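# Bag three colored balls and leave the white ball in the pan

## Task

Get the orange, blue and green balls completely into the bag, sitting between its two layers; each ball missing lowers the result. The attempt fails if any corner of the bag's opening sticks far out past the table edge. No ball counts at all unless, at the end, the white ball sits in the pan, the pan stands upright on an uncovered part of the table, and the whole bag lies on the table with no part past the edge or inside the pan. A ball does not count if a gripper still holds it or snugly closed jaws touch it, or if it drops more than about a fingernail's width when a lifted lip of the bag is lowered. Anything that stays in place only because the robot is holding it does not count. Nothing may be knocked or placed off the table.

## Robot and tools

ROBOT. Two 6-joint arms, left_arm and right_arm, each with a two-finger gripper. Every row of numbers, in every tool, uses this joint order per arm: wrist pitch, shoulder, waist, wrist roll, wrist yaw, elbow, then the gripper opening. A row is 14 numbers: left_arm's 7, then right_arm's 7, even if only one arm moves. It may also carry 12 stiffness scales (0 to 1) after that, left_arm's 6 joints then right_arm's 6, same joint order; each multiplies that joint's position gain and persists until changed (26 numbers total).

JOINT VALUES are absolute target angles in radians, the same numbers the Joint positions line prints, not offsets. Stated ranges: waist -2.618 to 3.054, shoulder 0.000 to 3.142, elbow 0.000 to 3.142, wrist pitch -1.571 to 1.571, wrist yaw -1.571 to 1.571, wrist roll -2.094 to 2.094. True ends may differ by up to 0.036 rad. A target beyond a stated end by more than 0.036 rad, and beyond the joint's current angle, gets the call rejected; a target past the real end is clipped to it, and the result may say "joint sent to its limit" (its absence proves nothing).

OPENING is a scale from -1 (closed) to +1 (fully open, about 0.094 m between pads). grip_measured reports the actual opening on that scale; away from the extremes the fingers go to where grip_measured equals your number. Readings can be off by about 1 mm per gripper. To hold something, command roughly 0.03 below grip_measured for a firm grip, less for a light one. Pads push up to about 50 to 62 N, less on thin parts under 2 mm, with a brief harder spike at first contact.

FRAME. One world frame for all poses: origin on the table top midway between the arms, +x outward over the table, +z up, left_arm on the +y side. Arm names do not mean image sides. The state line gives each gripper's end_effector_position (metres) and end_effector_quat_wxyz; this printed position can be inaccurate, more so at long reach. The gripper's fingers point along its own +z and close along its own y; the reported point is between the pads, about 1 cm behind the tips.

TOOLS.
execute_actions(actions): a list of actions; each action is a list of up to 15 rows, one row per 1/30 s control step; if fewer than 15 rows are given, the last one repeats for the remaining steps. An empty list just returns the current state and images.
move(target, speed, blocking): target is one absolute row as above. All joints follow paths that finish together, so the hand traces a curve. speed (0.01 to 2 rad/s, default 0.5) caps the joint with the longest travel. Paths last 0.5 to 10 s; longer ones are cut at 10 s. Moves ignore obstacles and the other arm. Finger values are sent at the start. The move ends when everything is at rest, or 5 s after the paths end. blocking=false returns after 0.5 s while motion continues; poll with wait(0), and call wait or stop before any other move or execute_actions.
wait(seconds): 0 to 10; each arm keeps its last command; returns early if a running move finishes.
stop(): brakes a running move (needs stopping room); fingers keep moving.
zoom_image(camera, region): region is [x0, y0, x1, y1] in pixels of that camera's latest image, at most 504 by 504. Cameras: cam_head_left, cam_head_right, cam_high, cam_left_wrist, cam_right_wrist, all 504x504 (wrist ones are fisheye; calibration matrices are supplied).
finished_scene(scene): ends the scene permanently after the last command is held; scene may be 1 or omitted.

MOTION LIMITS. Each control step, a joint's commanded angle is kept within a lead of its measured angle: waist 0.202, shoulder 0.258, elbow 0.238, wrist pitch 0.573, wrist yaw and wrist roll 0.522 rad. If the targets would move a gripper more than 70 mm from where it is, all joints of that arm are scaled back. So big changes take several actions; an unfinished motion must be commanded again. To keep a joint still, resend its value from the Joint targets line.

RESULTS. Each call returns the state line, Joint positions and Joint velocities (per arm, joint order above, plus pad gap in m), Joint targets (what joints are currently driven toward), grip_measured, joint torques (whole drive output, with offsets and noise), and images. Calls that ran actions list joint readings at some steps; HELD with an arm label marks steps where that arm's command was held back. "joint command not followed" means a clearance check altered targets. A move adds a "move:" line: ending (done, off_target, moving, held, fault), limits=held or limits=none, and each arm's joint farthest from target. MOTOR HOT appears from 75 °C; at 90 °C that arm stops for 10 s; at 100 °C its motors and gripper go limp and it falls. FAULT lines report stops.

CAUTIONS. Keep contacts slow and shallow: speed and pushing past the contact point both raise force. Never let the arms collide or push each other. Do not drop, slam or knock anything, and keep everything on the table. Random tugs may hit held parts or shove loose objects. Avoid long heavy holds that heat motors. The robot keeps acting on your last command while you compose replies.

Each tool is called after "Request:" in YAML: its name, and indented under it one key for each argument.

## Session

Request:
execute_actions:
  actions: []

Scene clock: 0.00 s.
left_arm: end_effector_position=(+0.3974, +0.3532, +0.3980) grip_measured=+1.000 end_effector_quat_wxyz=(+0.699, -0.035, +0.714, +0.032) | right_arm: end_effector_position=(+0.3423, -0.3094, +0.3997) grip_measured=+1.000 end_effector_quat_wxyz=(+0.700, +0.020, +0.714, -0.018)
Joint names: [wrist pitch, shoulder, waist, wrist roll, wrist yaw, elbow]
Joint positions: left_arm=[-0.005  1.047  0.016 -0.003  0.014  1.031  0.094] | right_arm=[-0.005  1.054 -0.007  0.002  0.006  1.04   0.094]
Joint velocities: left_arm=[-0.007  0.007 -0.002  0.007  0.037 -0.002  0.   ] | right_arm=[-0.037 -0.002 -0.007 -0.022  0.066  0.002  0.   ]
Joint torques (N m, as the arm reports them, + toward a larger angle): no reading
Motor temperatures (°C, as the motors report them): left_arm=[25 25 28 28 27 24] | right_arm=[24 25 26 26 26 28]
Joint targets: left_arm=[-0.007 1.041 0.016 -0.004 0.014 1.039] | right_arm=[0.002 1.047 -0.007 0.001 0.006 1.053]
Joint stiffness scale: left_arm=[1. 1. 1. 1. 1. 1.] | right_arm=[1. 1. 1. 1. 1. 1.]

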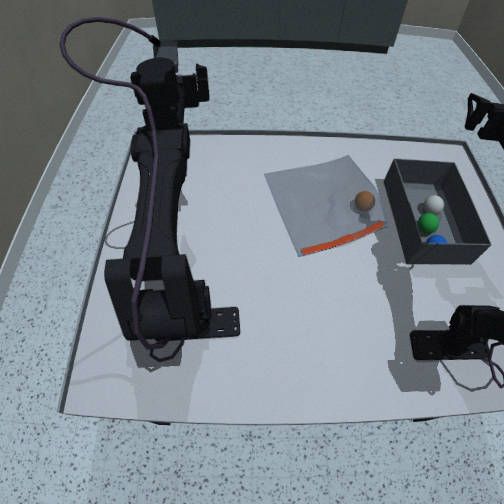

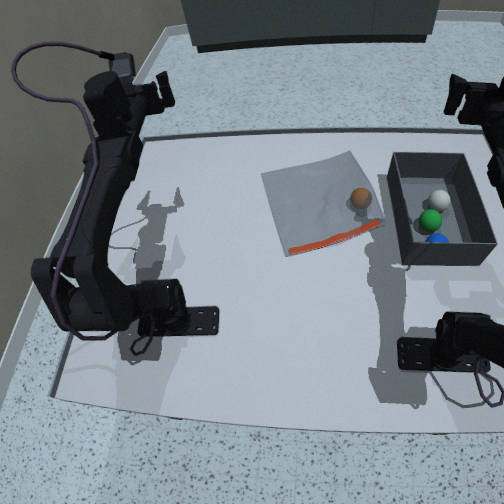

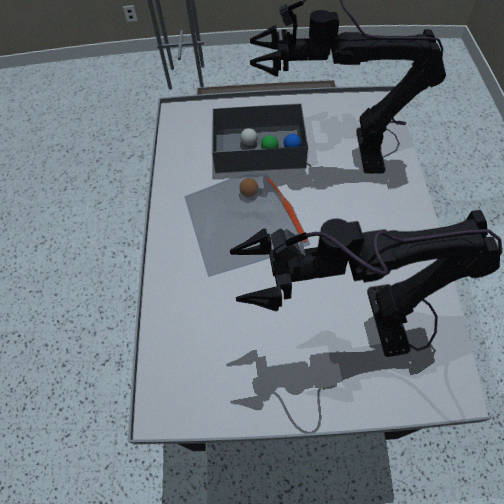

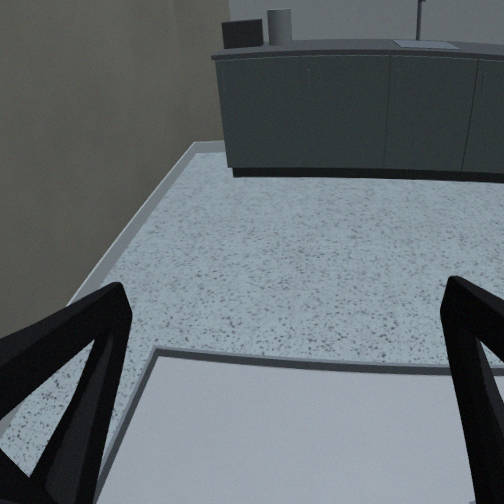

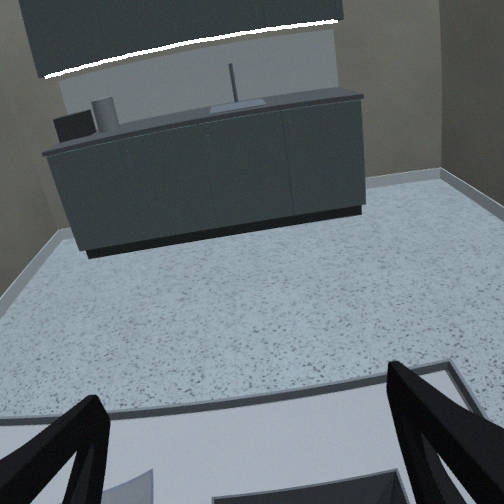

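Request:
zoom_image:
  camera: "cam_head_right"
  region: [240, 130, 504, 290]

Request:
zoom_image:
  camera: "cam_high"
  region: [160, 90, 340, 290]

Region (240, 130, 504, 290) of cam_head_right's 504x504 image, scaled by 1.909, with more detail than that image has; it fills the top 305 rows of this view, and the rest is white.

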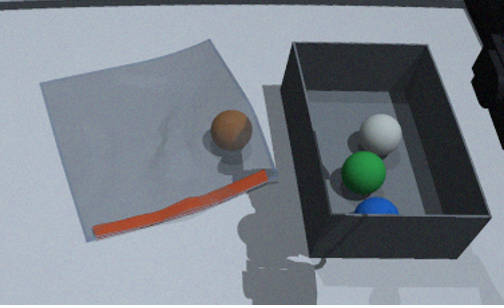

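Region (160, 90, 340, 290) of cam_high's 504x504 image, scaled by 2.520, with more detail than that image has; it fills the left 454 columns of this view, and the rest is white.

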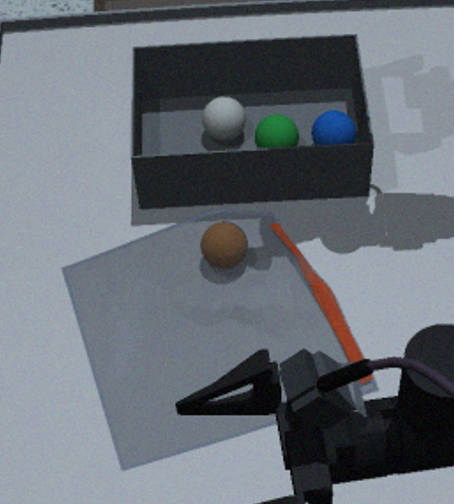

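Request:
move:
  target: [-0.8,1.04,-0.5,0,0,1.04,1, -0.6,1.3,0.4,0,0,0.9,1]
  speed: 0.8

Scene clock: 20.77 s.
left_arm: end_effector_position=(+0.3005, +0.1945, +0.2252) grip_measured=+1.000 end_effector_quat_wxyz=(+0.369, +0.182, +0.908, -0.077) | right_arm: end_effector_position=(+0.2738, -0.1755, +0.1268) grip_measured=+1.000 end_effector_quat_wxyz=(+0.282, -0.165, +0.944, +0.049)
Joint names: [wrist pitch, shoulder, waist, wrist roll, wrist yaw, elbow]
Joint positions: left_arm=[-0.782  1.047 -0.489 -0.003  0.006  1.031  0.094] | right_arm=[-0.595  1.302  0.391  0.002  0.003  0.908  0.094]
Joint velocities: left_arm=[ 0.051 -0.002 -0.002  0.022  0.022  0.022  0.   ] | right_arm=[-0.022  0.002 -0.022 -0.007  0.022  0.012  0.   ]
Joint torques (N m, as the arm reports them, + toward a larger angle): left_arm=[ 1.23 -3.78 -0.67  0.03 -0.03  6.92] | right_arm=[ 1.78 -3.8   0.68 -0.05 -0.04  5.18]
Motor temperatures (°C, as the motors report them): left_arm=[28 26 28 28 27 26] | right_arm=[28 25 26 26 26 29]
Joint targets: left_arm=[-0.800 1.040 -0.500 0.000 0.000 1.040] | right_arm=[-0.600 1.300 0.400 0.000 -0.000 0.900]
Joint stiffness scale: left_arm=[1. 1. 1. 1. 1. 1.] | right_arm=[1. 1. 1. 1. 1. 1.]
move: done; limits=none; left_arm: farthest joint: the wrist pitch, 0.018 radians from its target (0.795 radians at the start); right_arm: farthest joint: the waist, 0.009 radians from its target (0.407 radians at the start)
camera_calibration (this result's frames):
cam_left_wrist: T_world_to_cam=[[-0.379456, -0.919657, -0.101216, 0.319082], [-0.908105, 0.391144, -0.149505, 0.247118], [0.177083, 0.0351847, -0.983567, 0.267957], [0, 0, 0, 1]] pos_world=[0.298036, 0.187359, 0.332796]
cam_right_wrist: T_world_to_cam=[[0.208197, -0.976154, -0.0614674, -0.222549], [-0.972802, -0.200139, -0.11662, 0.301365], [0.101537, 0.0840756, -0.991273, 0.22828], [0, 0, 0, 1]] pos_world=[0.316324, -0.17612, 0.247753]

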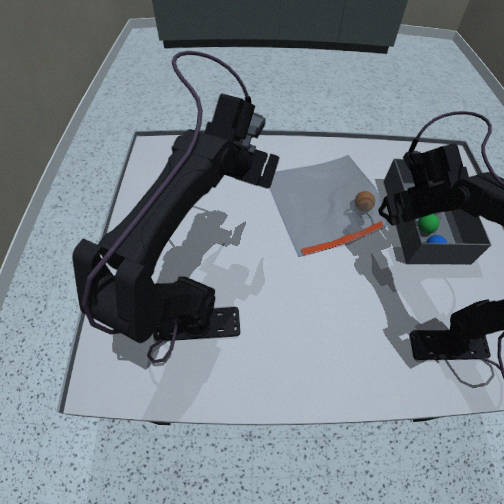

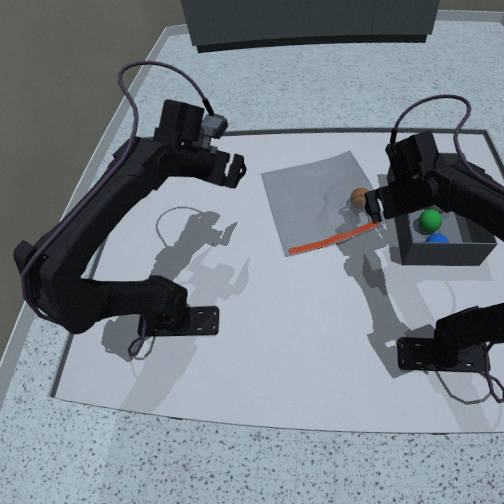

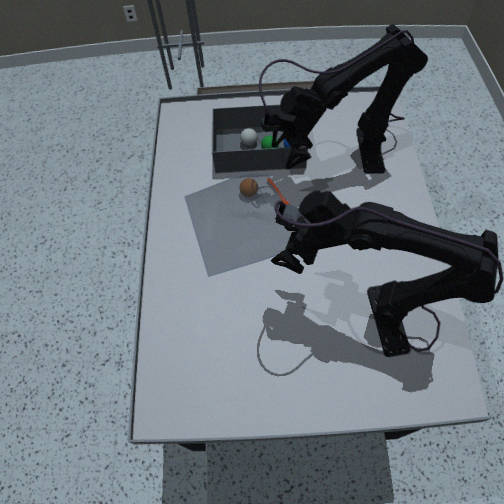

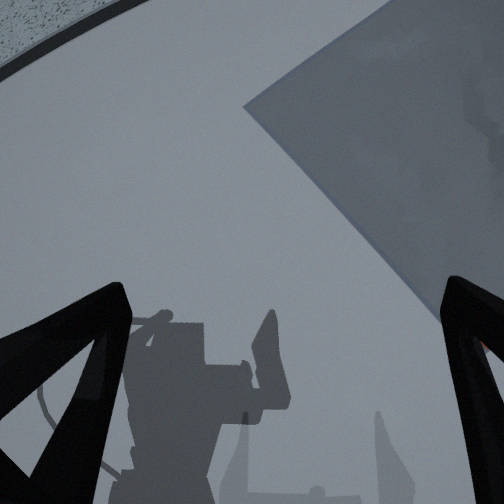

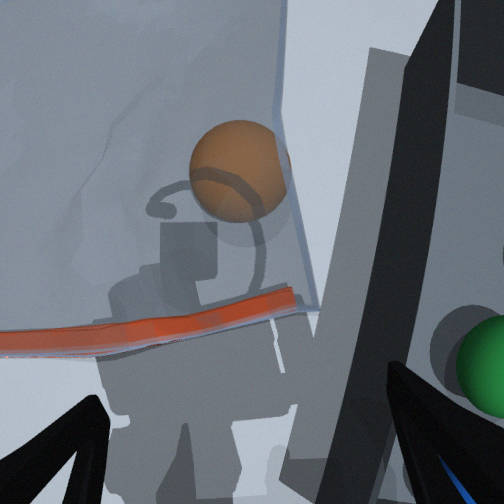

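Request:
zoom_image:
  camera: "cam_right_wrist"
  region: [100, 100, 380, 380]

Region (100, 100, 380, 380) of cam_right_wrist's 504x504 image, scaled by 1.800, with more detail than that image has.

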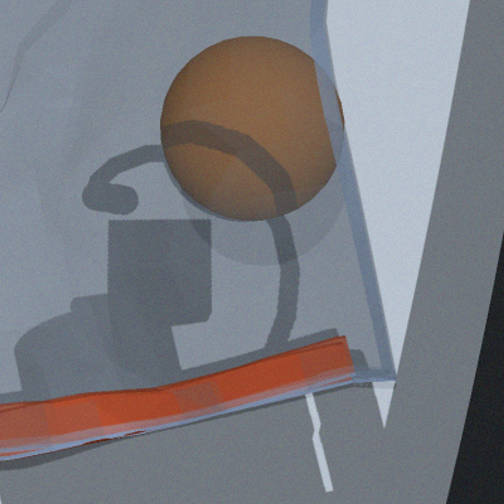

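Request:
move:
  target: [1.177,1.648,-1.19,1.57,0,0.171,-1, -0.6,1.0,0.0,0,0,0.9,1]
  speed: 0.8

Scene clock: 60.57 s.
left_arm: end_effector_position=(+0.1871, -0.0081, +0.0733) grip_measured=-0.986 end_effector_quat_wxyz=(+0.579, +0.779, +0.195, +0.140) | right_arm: end_effector_position=(+0.2792, -0.2998, +0.2145) grip_measured=+1.000 end_effector_quat_wxyz=(+0.419, +0.015, +0.908, -0.007)
Joint names: [wrist pitch, shoulder, waist, wrist roll, wrist yaw, elbow]
Joint positions: left_arm=[ 1.164  1.64  -1.179  1.564  0.002  0.183  0.001] | right_arm=[-0.596  1.019  0.012  0.002  0.003  0.908  0.094]
Joint velocities: left_arm=[ 0.007 -0.012 -0.002  0.007  0.007 -0.007 -0.001] | right_arm=[-0.051  0.002  0.007  0.022  0.007 -0.032  0.   ]
Joint torques (N m, as the arm reports them, + toward a larger angle): left_arm=[ 1.86 -5.01 -0.76  0.07  0.01  2.8 ] | right_arm=[ 2.18 -3.19 -0.8  -0.05 -0.04  5.39]
Motor temperatures (°C, as the motors report them): left_arm=[29 26 28 28 27 26] | right_arm=[27 25 26 26 26 29]
Joint targets: left_arm=[1.177 1.648 -1.190 1.570 0.000 0.171] | right_arm=[-0.600 1.000 -0.000 -0.000 0.000 0.900]
Joint stiffness scale: left_arm=[1. 1. 1. 1. 1. 1.] | right_arm=[1. 1. 1. 1. 1. 1.]
move: done; limits=none; left_arm: farthest joint: the wrist pitch, 0.013 radians from its target (1.959 radians at the start); right_arm: farthest joint: the shoulder, 0.019 radians from its target (0.302 radians at the start)
camera_calibration (this result's frames):
cam_left_wrist: T_world_to_cam=[[-0.0416239, 0.215048, -0.975716, 0.0844731], [0.460844, 0.87061, 0.172224, -0.075129], [0.886505, -0.442484, -0.135342, -0.0530516], [0, 0, 0, 1]] pos_world=[0.0851693, 0.0237678, 0.0881807]
cam_right_wrist: T_world_to_cam=[[-0.144948, -0.984604, -0.0976977, -0.23577], [-0.906508, 0.171721, -0.385688, 0.442598], [0.396526, 0.032659, -0.917442, 0.21155], [0, 0, 0, 1]] pos_world=[0.283159, -0.315052, 0.341756]

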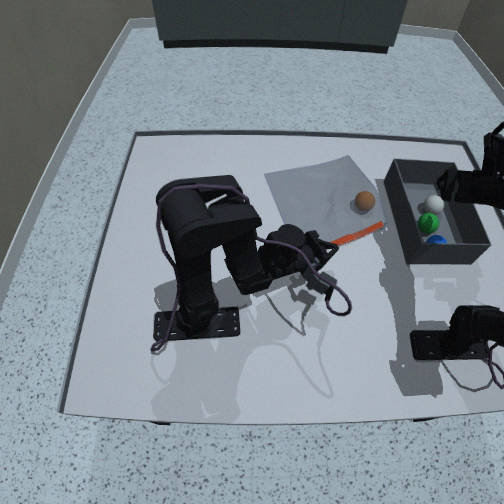

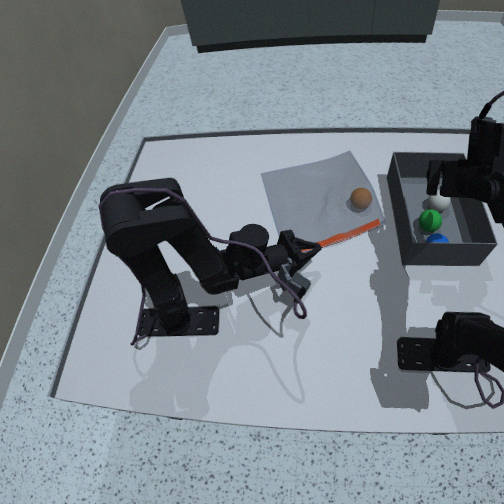

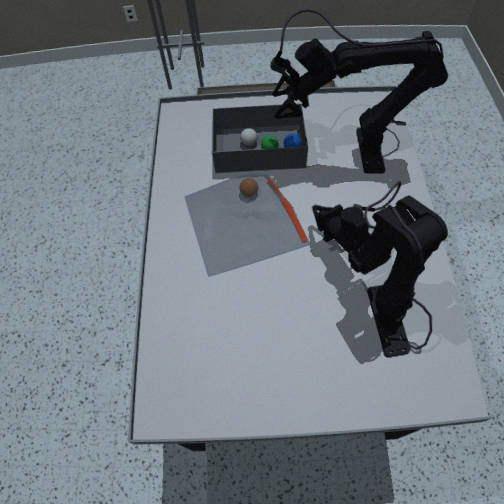

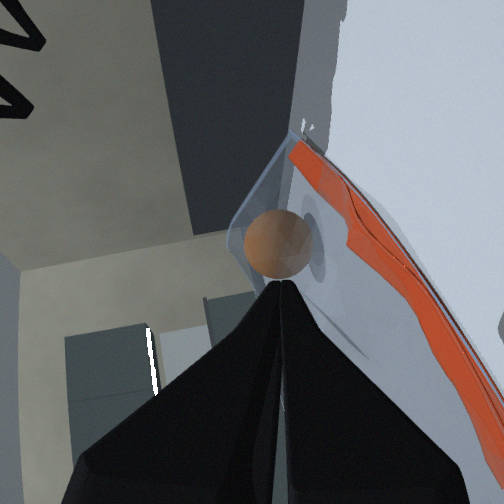

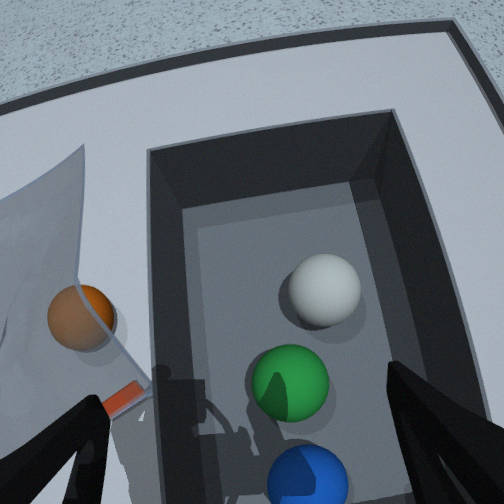

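Request:
zoom_image:
  camera: "cam_left_wrist"
  region: [270, 110, 504, 344]

Region (270, 110, 504, 344) of cam_left_wrist's 504x504 image, scaled by 2.154, with more detail than that image has.

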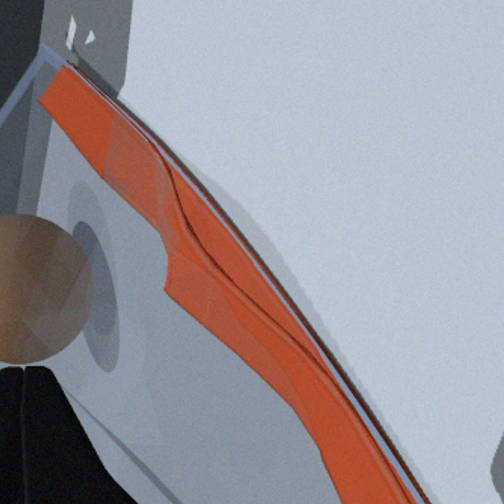

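Request:
move:
  target: [0.0,1.7,-1.5,0.5,-0.5,1.3,-1, -0.6,1.0,-0.3,0,0,0.9,1]
  speed: 1.0

Request:
move:
  target: [-1.37,2.2,-1.5,-0.153,-1.0,1.874,-0.5, -0.6,1.0,-0.3,0,0,0.9,1]
  speed: 1.0

Scene clock: 92.17 s.
left_arm: end_effector_position=(+0.1877, -0.1763, +0.2476) grip_measured=-0.986 end_effector_quat_wxyz=(+0.571, +0.583, +0.576, -0.047) | right_arm: end_effector_position=(+0.2622, -0.3940, +0.2145) grip_measured=+1.000 end_effector_quat_wxyz=(+0.413, +0.150, +0.896, -0.069)
Joint names: [wrist pitch, shoulder, waist, wrist roll, wrist yaw, elbow]
Joint positions: left_arm=[ 0.018  1.698 -1.493  0.513 -0.491  1.281  0.001] | right_arm=[-0.596  1.019 -0.288  0.002  0.003  0.908  0.094]
Joint velocities: left_arm=[-0.066  0.007 -0.002 -0.051  0.066 -0.002 -0.   ] | right_arm=[-0.051 -0.017  0.007 -0.022 -0.022 -0.017  0.   ]
Joint torques (N m, as the arm reports them, + toward a larger angle): left_arm=[ 1.46 -9.65 -0.5  -0.19 -0.15  8.02] | right_arm=[ 2.18 -3.17 -0.79 -0.05 -0.04  5.4 ]
Motor temperatures (°C, as the motors report them): left_arm=[32 26 28 28 27 25] | right_arm=[29 25 26 26 26 30]
Joint targets: left_arm=[0.000 1.700 -1.500 0.500 -0.500 1.300] | right_arm=[-0.600 1.000 -0.300 -0.000 0.000 0.900]
Joint stiffness scale: left_arm=[1. 1. 1. 1. 1. 1.] | right_arm=[1. 1. 1. 1. 1. 1.]
move: done; limits=none; left_arm: farthest joint: the elbow, 0.019 radians from its target (1.117 radians at the start); right_arm: farthest joint: the shoulder, 0.019 radians from its target (0.019 radians at the start)
camera_calibration (this result's frames):
cam_left_wrist: T_world_to_cam=[[-0.648176, -0.329329, -0.686593, 0.237007], [-0.0742832, 0.924689, -0.373407, 0.286111], [0.757858, -0.191031, -0.623825, 0.085021], [0, 0, 0, 1]] pos_world=[0.110442, -0.170269, 0.322601]
cam_right_wrist: T_world_to_cam=[[-0.429301, -0.897862, -0.0976977, -0.222286], [-0.815342, 0.431812, -0.385688, 0.522026], [0.388481, -0.085919, -0.917442, 0.176724], [0, 0, 0, 1]] pos_world=[0.261548, -0.409815, 0.341756]

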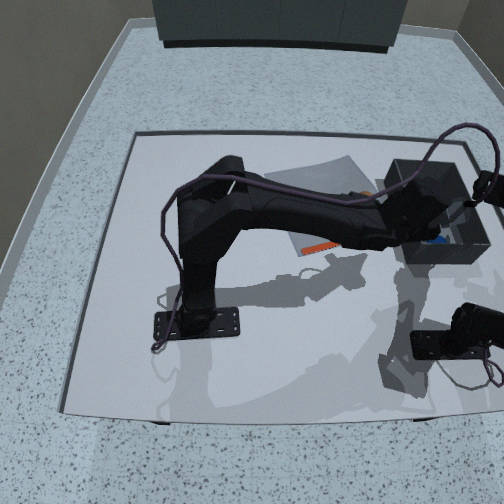

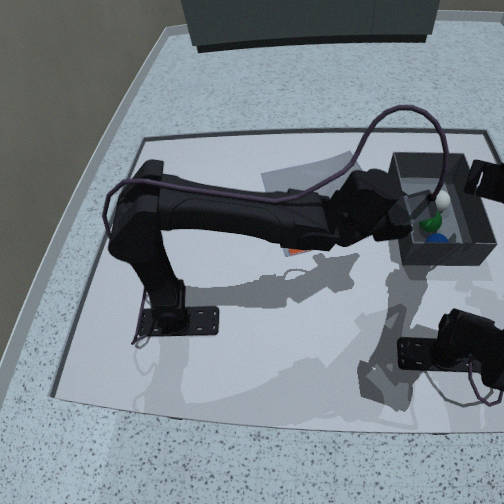

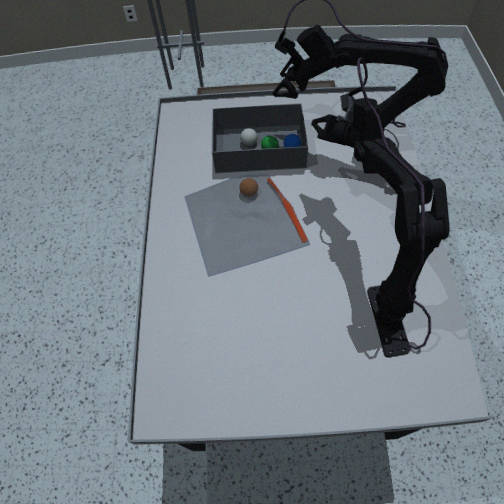

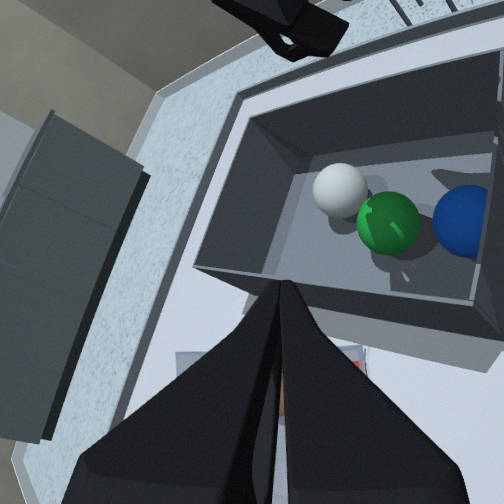

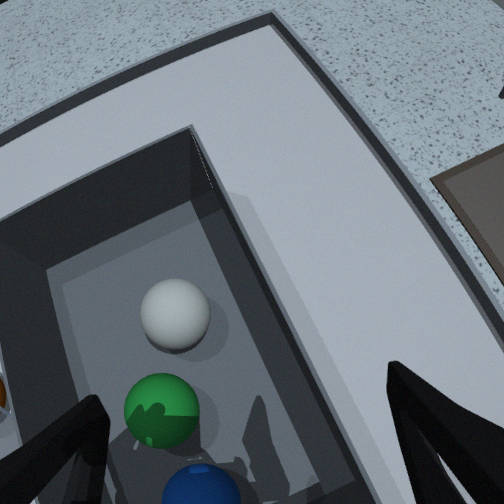

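Scene clock: 94.47 s.
left_arm: end_effector_position=(+0.2323, -0.0588, +0.1357) grip_measured=-0.503 end_effector_quat_wxyz=(+0.284, +0.545, +0.692, +0.379) | right_arm: end_effector_position=(+0.2622, -0.3940, +0.2145) grip_measured=+1.000 end_effector_quat_wxyz=(+0.413, +0.150, +0.896, -0.069)
Joint names: [wrist pitch, shoulder, waist, wrist roll, wrist yaw, elbow]
Joint positions: left_arm=[-1.353  2.201 -1.493 -0.139 -0.98   1.848  0.023] | right_arm=[-0.596  1.019 -0.288  0.002  0.003  0.908  0.094]
Joint velocities: left_arm=[-0.081 -0.002 -0.002 -0.022  0.051 -0.012 -0.001] | right_arm=[-0.007 -0.012  0.012 -0.022  0.022 -0.007  0.   ]
Joint torques (N m, as the arm reports them, + toward a larger angle): left_arm=[ -0.18 -12.95  -0.46  -0.17  -0.55   7.2 ] | right_arm=[ 2.17 -3.17 -0.81 -0.05 -0.04  5.39]
Motor temperatures (°C, as the motors report them): left_arm=[31 26 28 28 27 26] | right_arm=[29 25 26 26 26 30]
Joint targets: left_arm=[-1.370 2.200 -1.500 -0.153 -1.000 1.874] | right_arm=[-0.600 1.000 -0.300 -0.000 -0.000 0.900]
Joint stiffness scale: left_arm=[1. 1. 1. 1. 1. 1.] | right_arm=[1. 1. 1. 1. 1. 1.]
move: off_target (left_arm); limits=none; left_arm: farthest joint: the elbow, 0.026 radians from its target (0.593 radians at the start); right_arm: farthest joint: the shoulder, 0.019 radians from its target (0.019 radians at the start)
camera_calibration (this result's frames):
cam_left_wrist: T_world_to_cam=[[-0.487227, -0.033371, -0.872638, 0.233044], [-0.664018, 0.663165, 0.345386, 0.163026], [0.567177, 0.747729, -0.345271, 0.0655087], [0, 0, 0, 1]] pos_world=[0.184643, -0.149319, 0.169674]
cam_right_wrist: T_world_to_cam=[[-0.429301, -0.897862, -0.0976977, -0.222286], [-0.815342, 0.431812, -0.385688, 0.522026], [0.388481, -0.085919, -0.917442, 0.176724], [0, 0, 0, 1]] pos_world=[0.261548, -0.409815, 0.341756]

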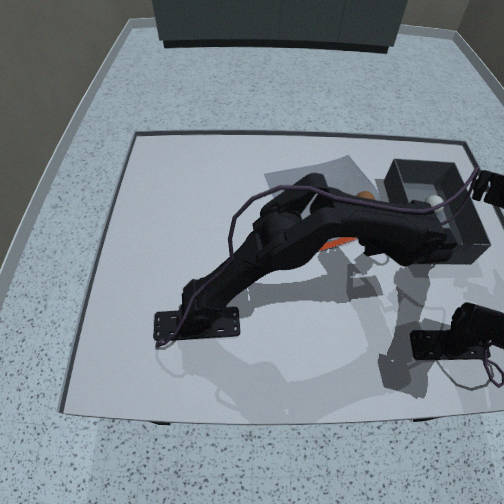

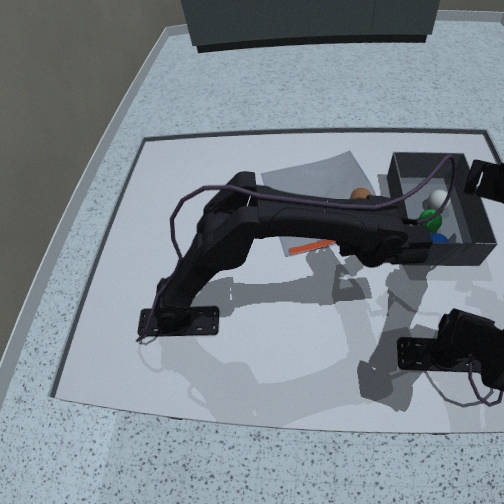

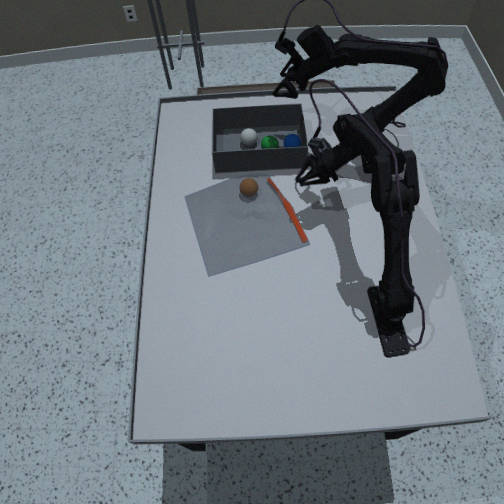

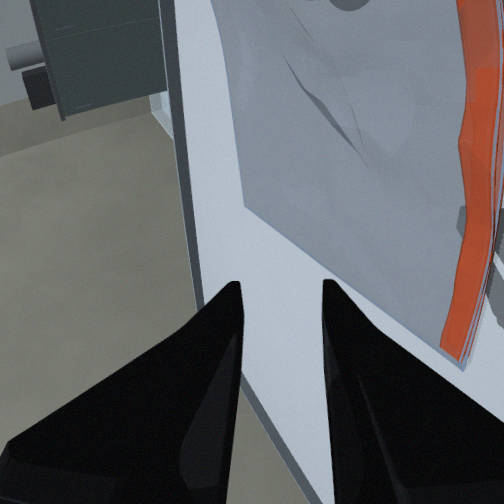

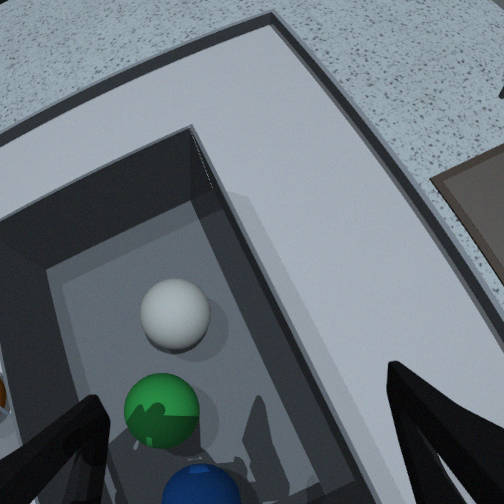

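Request:
zoom_image:
  camera: "cam_high"
  region: [240, 150, 350, 260]

Region (240, 150, 350, 260) of cam_high's 504x504 image, scaled by 4.582, with more detail than that image has.

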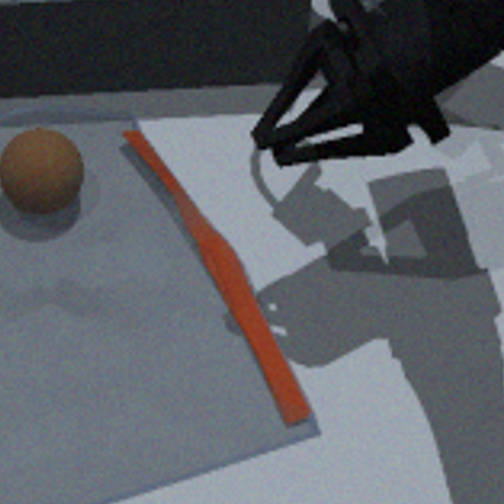

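Request:
move:
  target: [-1.08,2.312,-1.56,-0.153,-1.0,1.70,-0.5, -0.6,1.0,-0.3,0,0,0.9,1]
  speed: 0.4

Scene clock: 108.37 s.
left_arm: end_effector_position=(+0.2113, -0.0790, +0.0539) grip_measured=-0.503 end_effector_quat_wxyz=(+0.295, +0.564, +0.677, +0.370) | right_arm: end_effector_position=(+0.2622, -0.3940, +0.2145) grip_measured=+1.000 end_effector_quat_wxyz=(+0.413, +0.150, +0.896, -0.069)
Joint names: [wrist pitch, shoulder, waist, wrist roll, wrist yaw, elbow]
Joint positions: left_arm=[-1.097  2.317 -1.551 -0.14  -0.98   1.708  0.023] | right_arm=[-0.596  1.019 -0.288  0.002  0.003  0.908  0.094]
Joint velocities: left_arm=[ 0.022  0.002 -0.012  0.022  0.022  0.002  0.001] | right_arm=[-0.022 -0.012 -0.002 -0.007  0.037 -0.007  0.   ]
Joint torques (N m, as the arm reports them, + toward a larger angle): left_arm=[  0.16 -13.91  -0.59  -0.17  -0.56   4.45] | right_arm=[ 2.17 -3.18 -0.8  -0.05 -0.04  5.39]
Motor temperatures (°C, as the motors report them): left_arm=[29 28 28 28 27 26] | right_arm=[30 25 26 26 26 30]
Joint targets: left_arm=[-1.080 2.312 -1.560 -0.153 -1.000 1.700] | right_arm=[-0.600 1.000 -0.300 0.000 0.000 0.900]
Joint stiffness scale: left_arm=[1. 1. 1. 1. 1. 1.] | right_arm=[1. 1. 1. 1. 1. 1.]
move: done; limits=none; left_arm: farthest joint: the wrist yaw, 0.020 radians from its target (0.020 radians at the start); right_arm: farthest joint: the shoulder, 0.019 radians from its target (0.019 radians at the start)
camera_calibration (this result's frames):
cam_left_wrist: T_world_to_cam=[[-0.488153, -0.00649029, -0.872734, 0.153065], [-0.624839, 0.700745, 0.344285, 0.185491], [0.609329, 0.713382, -0.346126, 0.0526709], [0, 0, 0, 1]] pos_world=[0.158527, -0.166563, 0.0879542]
cam_right_wrist: T_world_to_cam=[[-0.429301, -0.897862, -0.0976977, -0.222286], [-0.815342, 0.431812, -0.385688, 0.522026], [0.388481, -0.085919, -0.917442, 0.176724], [0, 0, 0, 1]] pos_world=[0.261548, -0.409815, 0.341756]

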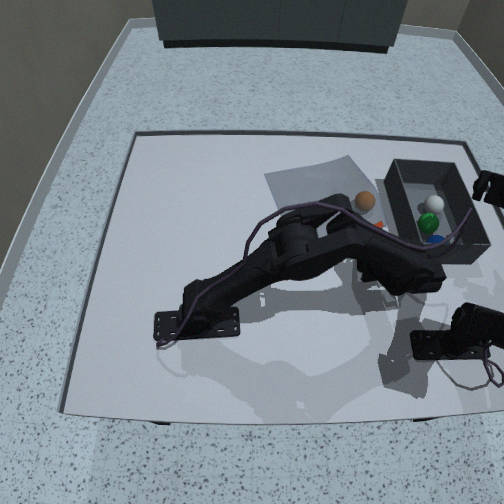

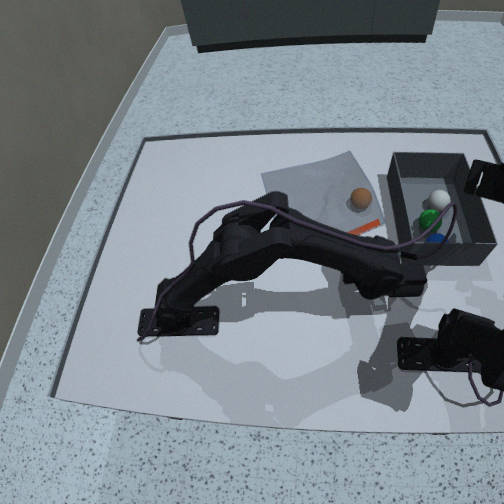

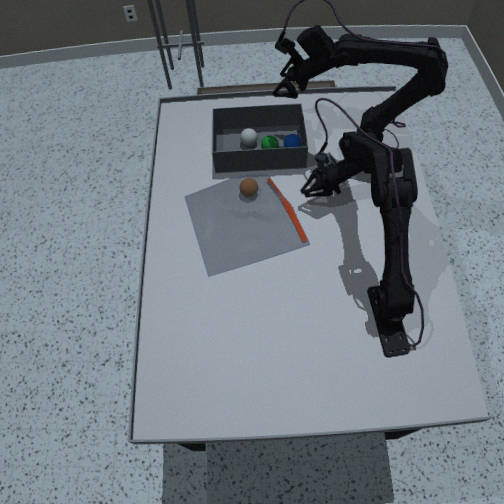

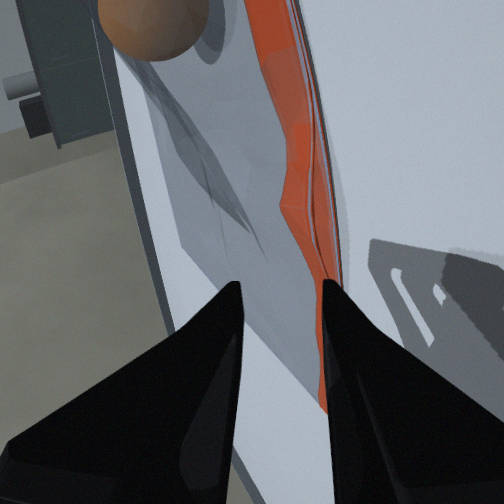

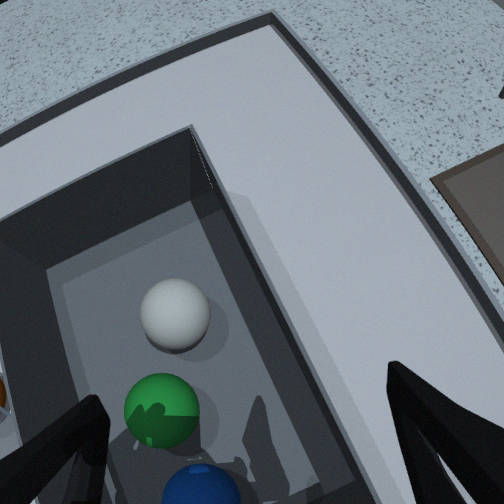

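Request:
move:
  target: [-1.03,2.362,-1.56,-0.153,-1.0,1.70,-0.5, -0.6,1.0,-0.3,0,0,0.9,1]
  speed: 0.1

Scene clock: 116.10 s.
left_arm: end_effector_position=(+0.2119, -0.0841, +0.0353) grip_measured=-0.503 end_effector_quat_wxyz=(+0.297, +0.563, +0.677, +0.368) | right_arm: end_effector_position=(+0.2622, -0.3940, +0.2145) grip_measured=+1.000 end_effector_quat_wxyz=(+0.413, +0.150, +0.896, -0.069)
Joint names: [wrist pitch, shoulder, waist, wrist roll, wrist yaw, elbow]
Joint positions: left_arm=[-1.047  2.361 -1.551 -0.14  -0.98   1.708  0.023] | right_arm=[-0.596  1.019 -0.288  0.002  0.003  0.908  0.094]
Joint velocities: left_arm=[-0.022 -0.002  0.007 -0.081  0.022  0.012  0.001] | right_arm=[-0.007  0.022 -0.002  0.037  0.007 -0.022  0.   ]
Joint torques (N m, as the arm reports them, + toward a larger angle): left_arm=[  0.12 -13.54  -0.6   -0.18  -0.56   4.31] | right_arm=[ 2.17 -3.17 -0.8  -0.05 -0.04  5.4 ]
Motor temperatures (°C, as the motors report them): left_arm=[29 29 28 28 27 26] | right_arm=[30 25 26 26 26 30]
Joint targets: left_arm=[-1.030 2.362 -1.560 -0.153 -1.000 1.700] | right_arm=[-0.600 1.000 -0.300 -0.000 0.000 0.900]
Joint stiffness scale: left_arm=[1. 1. 1. 1. 1. 1.] | right_arm=[1. 1. 1. 1. 1. 1.]
move: done; limits=none; left_arm: farthest joint: the wrist yaw, 0.020 radians from its target (0.020 radians at the start); right_arm: farthest joint: the shoulder, 0.019 radians from its target (0.019 radians at the start)
camera_calibration (this result's frames):
cam_left_wrist: T_world_to_cam=[[-0.487593, -0.0114534, -0.872996, 0.136584], [-0.625059, 0.70269, 0.339894, 0.196171], [0.609553, 0.711404, -0.349786, 0.0494399], [0, 0, 0, 1]] pos_world=[0.15908, -0.171455, 0.0698532]
cam_right_wrist: T_world_to_cam=[[-0.429301, -0.897862, -0.0976977, -0.222286], [-0.815342, 0.431812, -0.385688, 0.522026], [0.388481, -0.085919, -0.917442, 0.176724], [0, 0, 0, 1]] pos_world=[0.261548, -0.409815, 0.341756]

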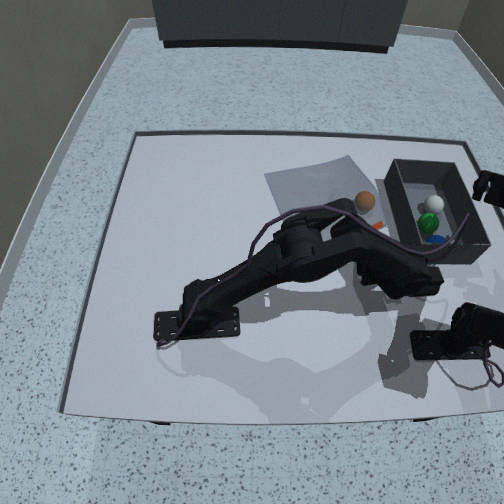

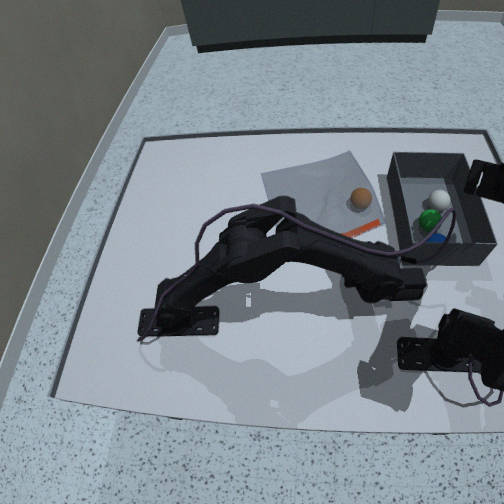

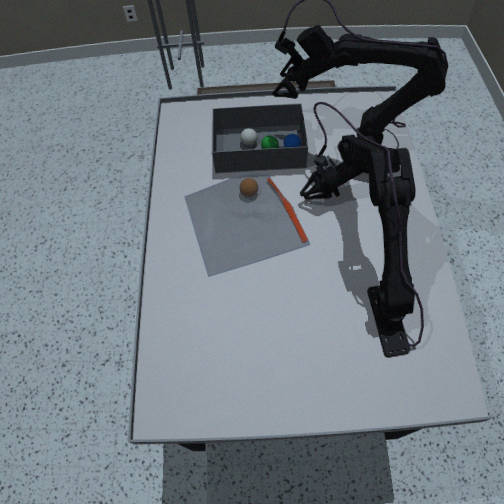

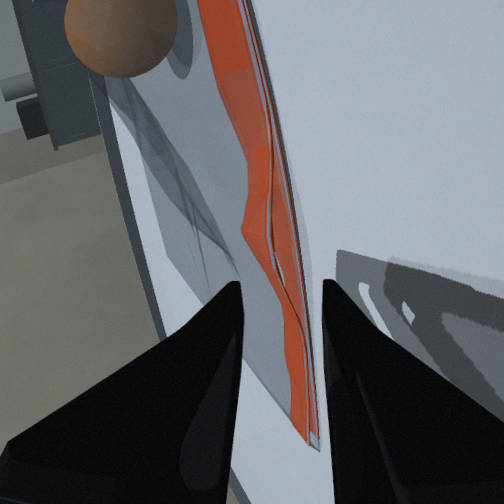

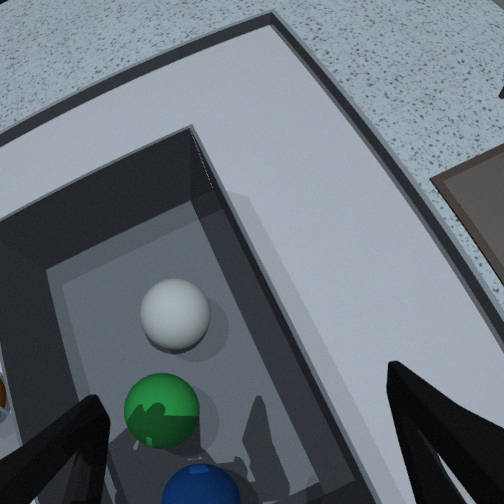

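Request:
move:
  target: [-0.98,2.362,-1.51,-0.153,-1.0,1.65,-0.5, -0.6,1.0,-0.3,0,0,0.9,1]
  speed: 0.1

Scene clock: 123.40 s.
left_arm: end_effector_position=(+0.2236, -0.0733, +0.0244) grip_measured=-0.503 end_effector_quat_wxyz=(+0.292, +0.552, +0.687, +0.372) | right_arm: end_effector_position=(+0.2622, -0.3940, +0.2145) grip_measured=+1.000 end_effector_quat_wxyz=(+0.413, +0.150, +0.896, -0.069)
Joint names: [wrist pitch, shoulder, waist, wrist roll, wrist yaw, elbow]
Joint positions: left_arm=[-0.997  2.361 -1.52  -0.14  -0.98   1.661  0.023] | right_arm=[-0.596  1.019 -0.288  0.002  0.003  0.908  0.094]
Joint velocities: left_arm=[ 0.022 -0.017  0.002  0.037  0.037  0.017 -0.001] | right_arm=[-0.007 -0.012 -0.017 -0.022 -0.007  0.017  0.   ]
Joint torques (N m, as the arm reports them, + toward a larger angle): left_arm=[  0.15 -13.45   0.63  -0.17  -0.6    4.  ] | right_arm=[ 2.17 -3.17 -0.8  -0.05 -0.04  5.39]
Motor temperatures (°C, as the motors report them): left_arm=[28 30 28 28 27 26] | right_arm=[30 25 26 26 26 30]
Joint targets: left_arm=[-0.980 2.362 -1.510 -0.153 -1.000 1.650] | right_arm=[-0.600 1.000 -0.300 0.000 0.000 0.900]
Joint stiffness scale: left_arm=[1. 1. 1. 1. 1. 1.] | right_arm=[1. 1. 1. 1. 1. 1.]
move: done; limits=none; left_arm: farthest joint: the wrist yaw, 0.020 radians from its target (0.020 radians at the start); right_arm: farthest joint: the shoulder, 0.019 radians from its target (0.019 radians at the start)
camera_calibration (this result's frames):
cam_left_wrist: T_world_to_cam=[[-0.486614, -0.0293346, -0.873124, 0.131378], [-0.646879, 0.68382, 0.337547, 0.203159], [0.587158, 0.729061, -0.351733, 0.0372029], [0, 0, 0, 1]] pos_world=[0.173505, -0.162193, 0.0592192]
cam_right_wrist: T_world_to_cam=[[-0.429301, -0.897862, -0.0976977, -0.222286], [-0.815342, 0.431812, -0.385688, 0.522026], [0.388481, -0.085919, -0.917442, 0.176724], [0, 0, 0, 1]] pos_world=[0.261548, -0.409815, 0.341756]

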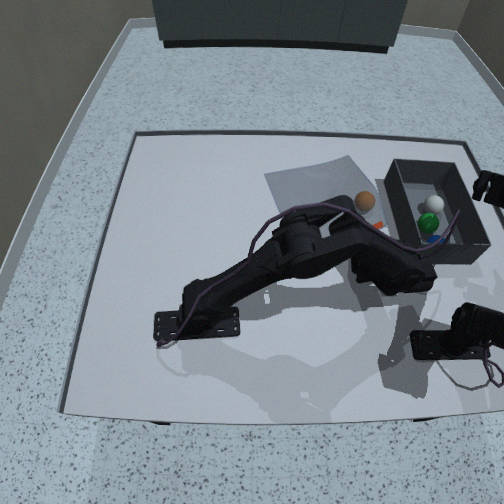

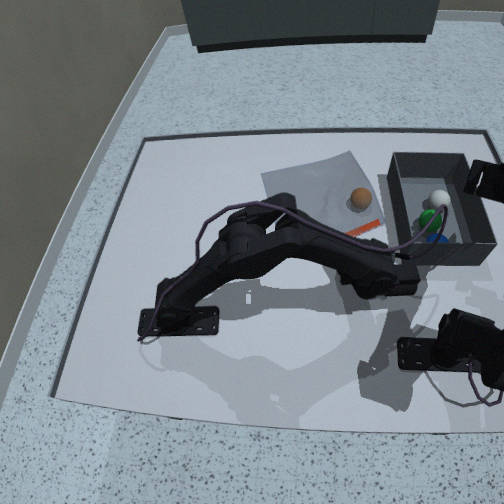

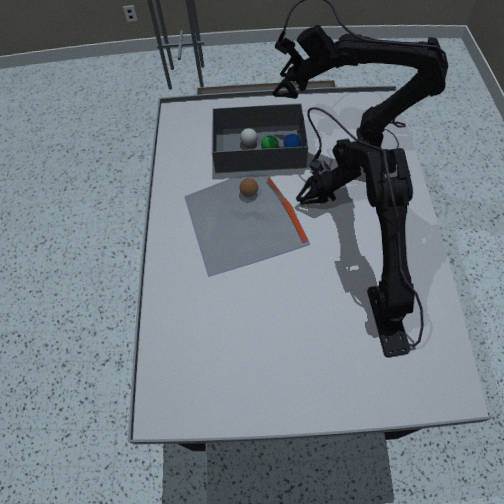

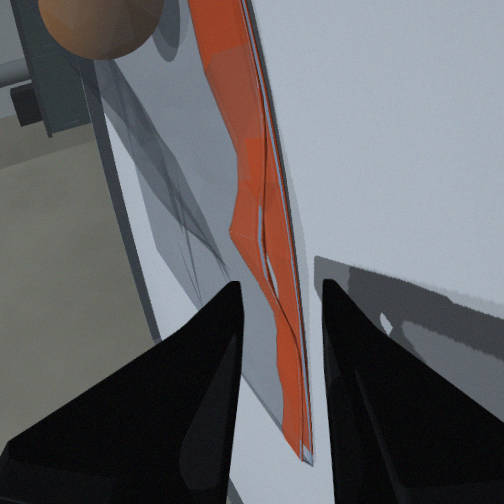

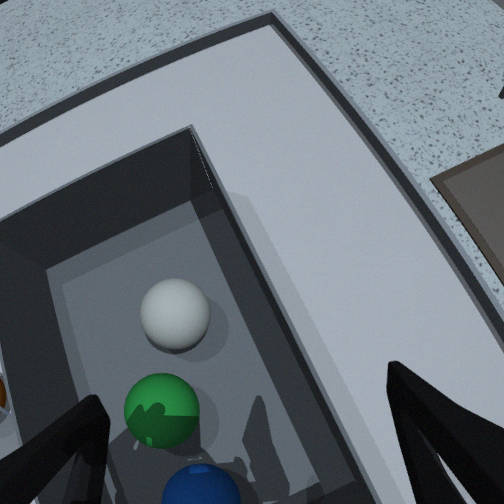

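Request:
zoom_image:
  camera: "cam_high"
  region: [260, 160, 350, 250]

Region (260, 160, 350, 250) of cam_high's 504x504 image, scaled by 5.600, with more detail than that image has.

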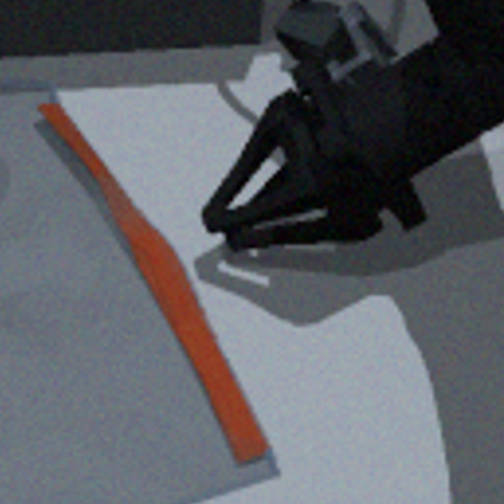

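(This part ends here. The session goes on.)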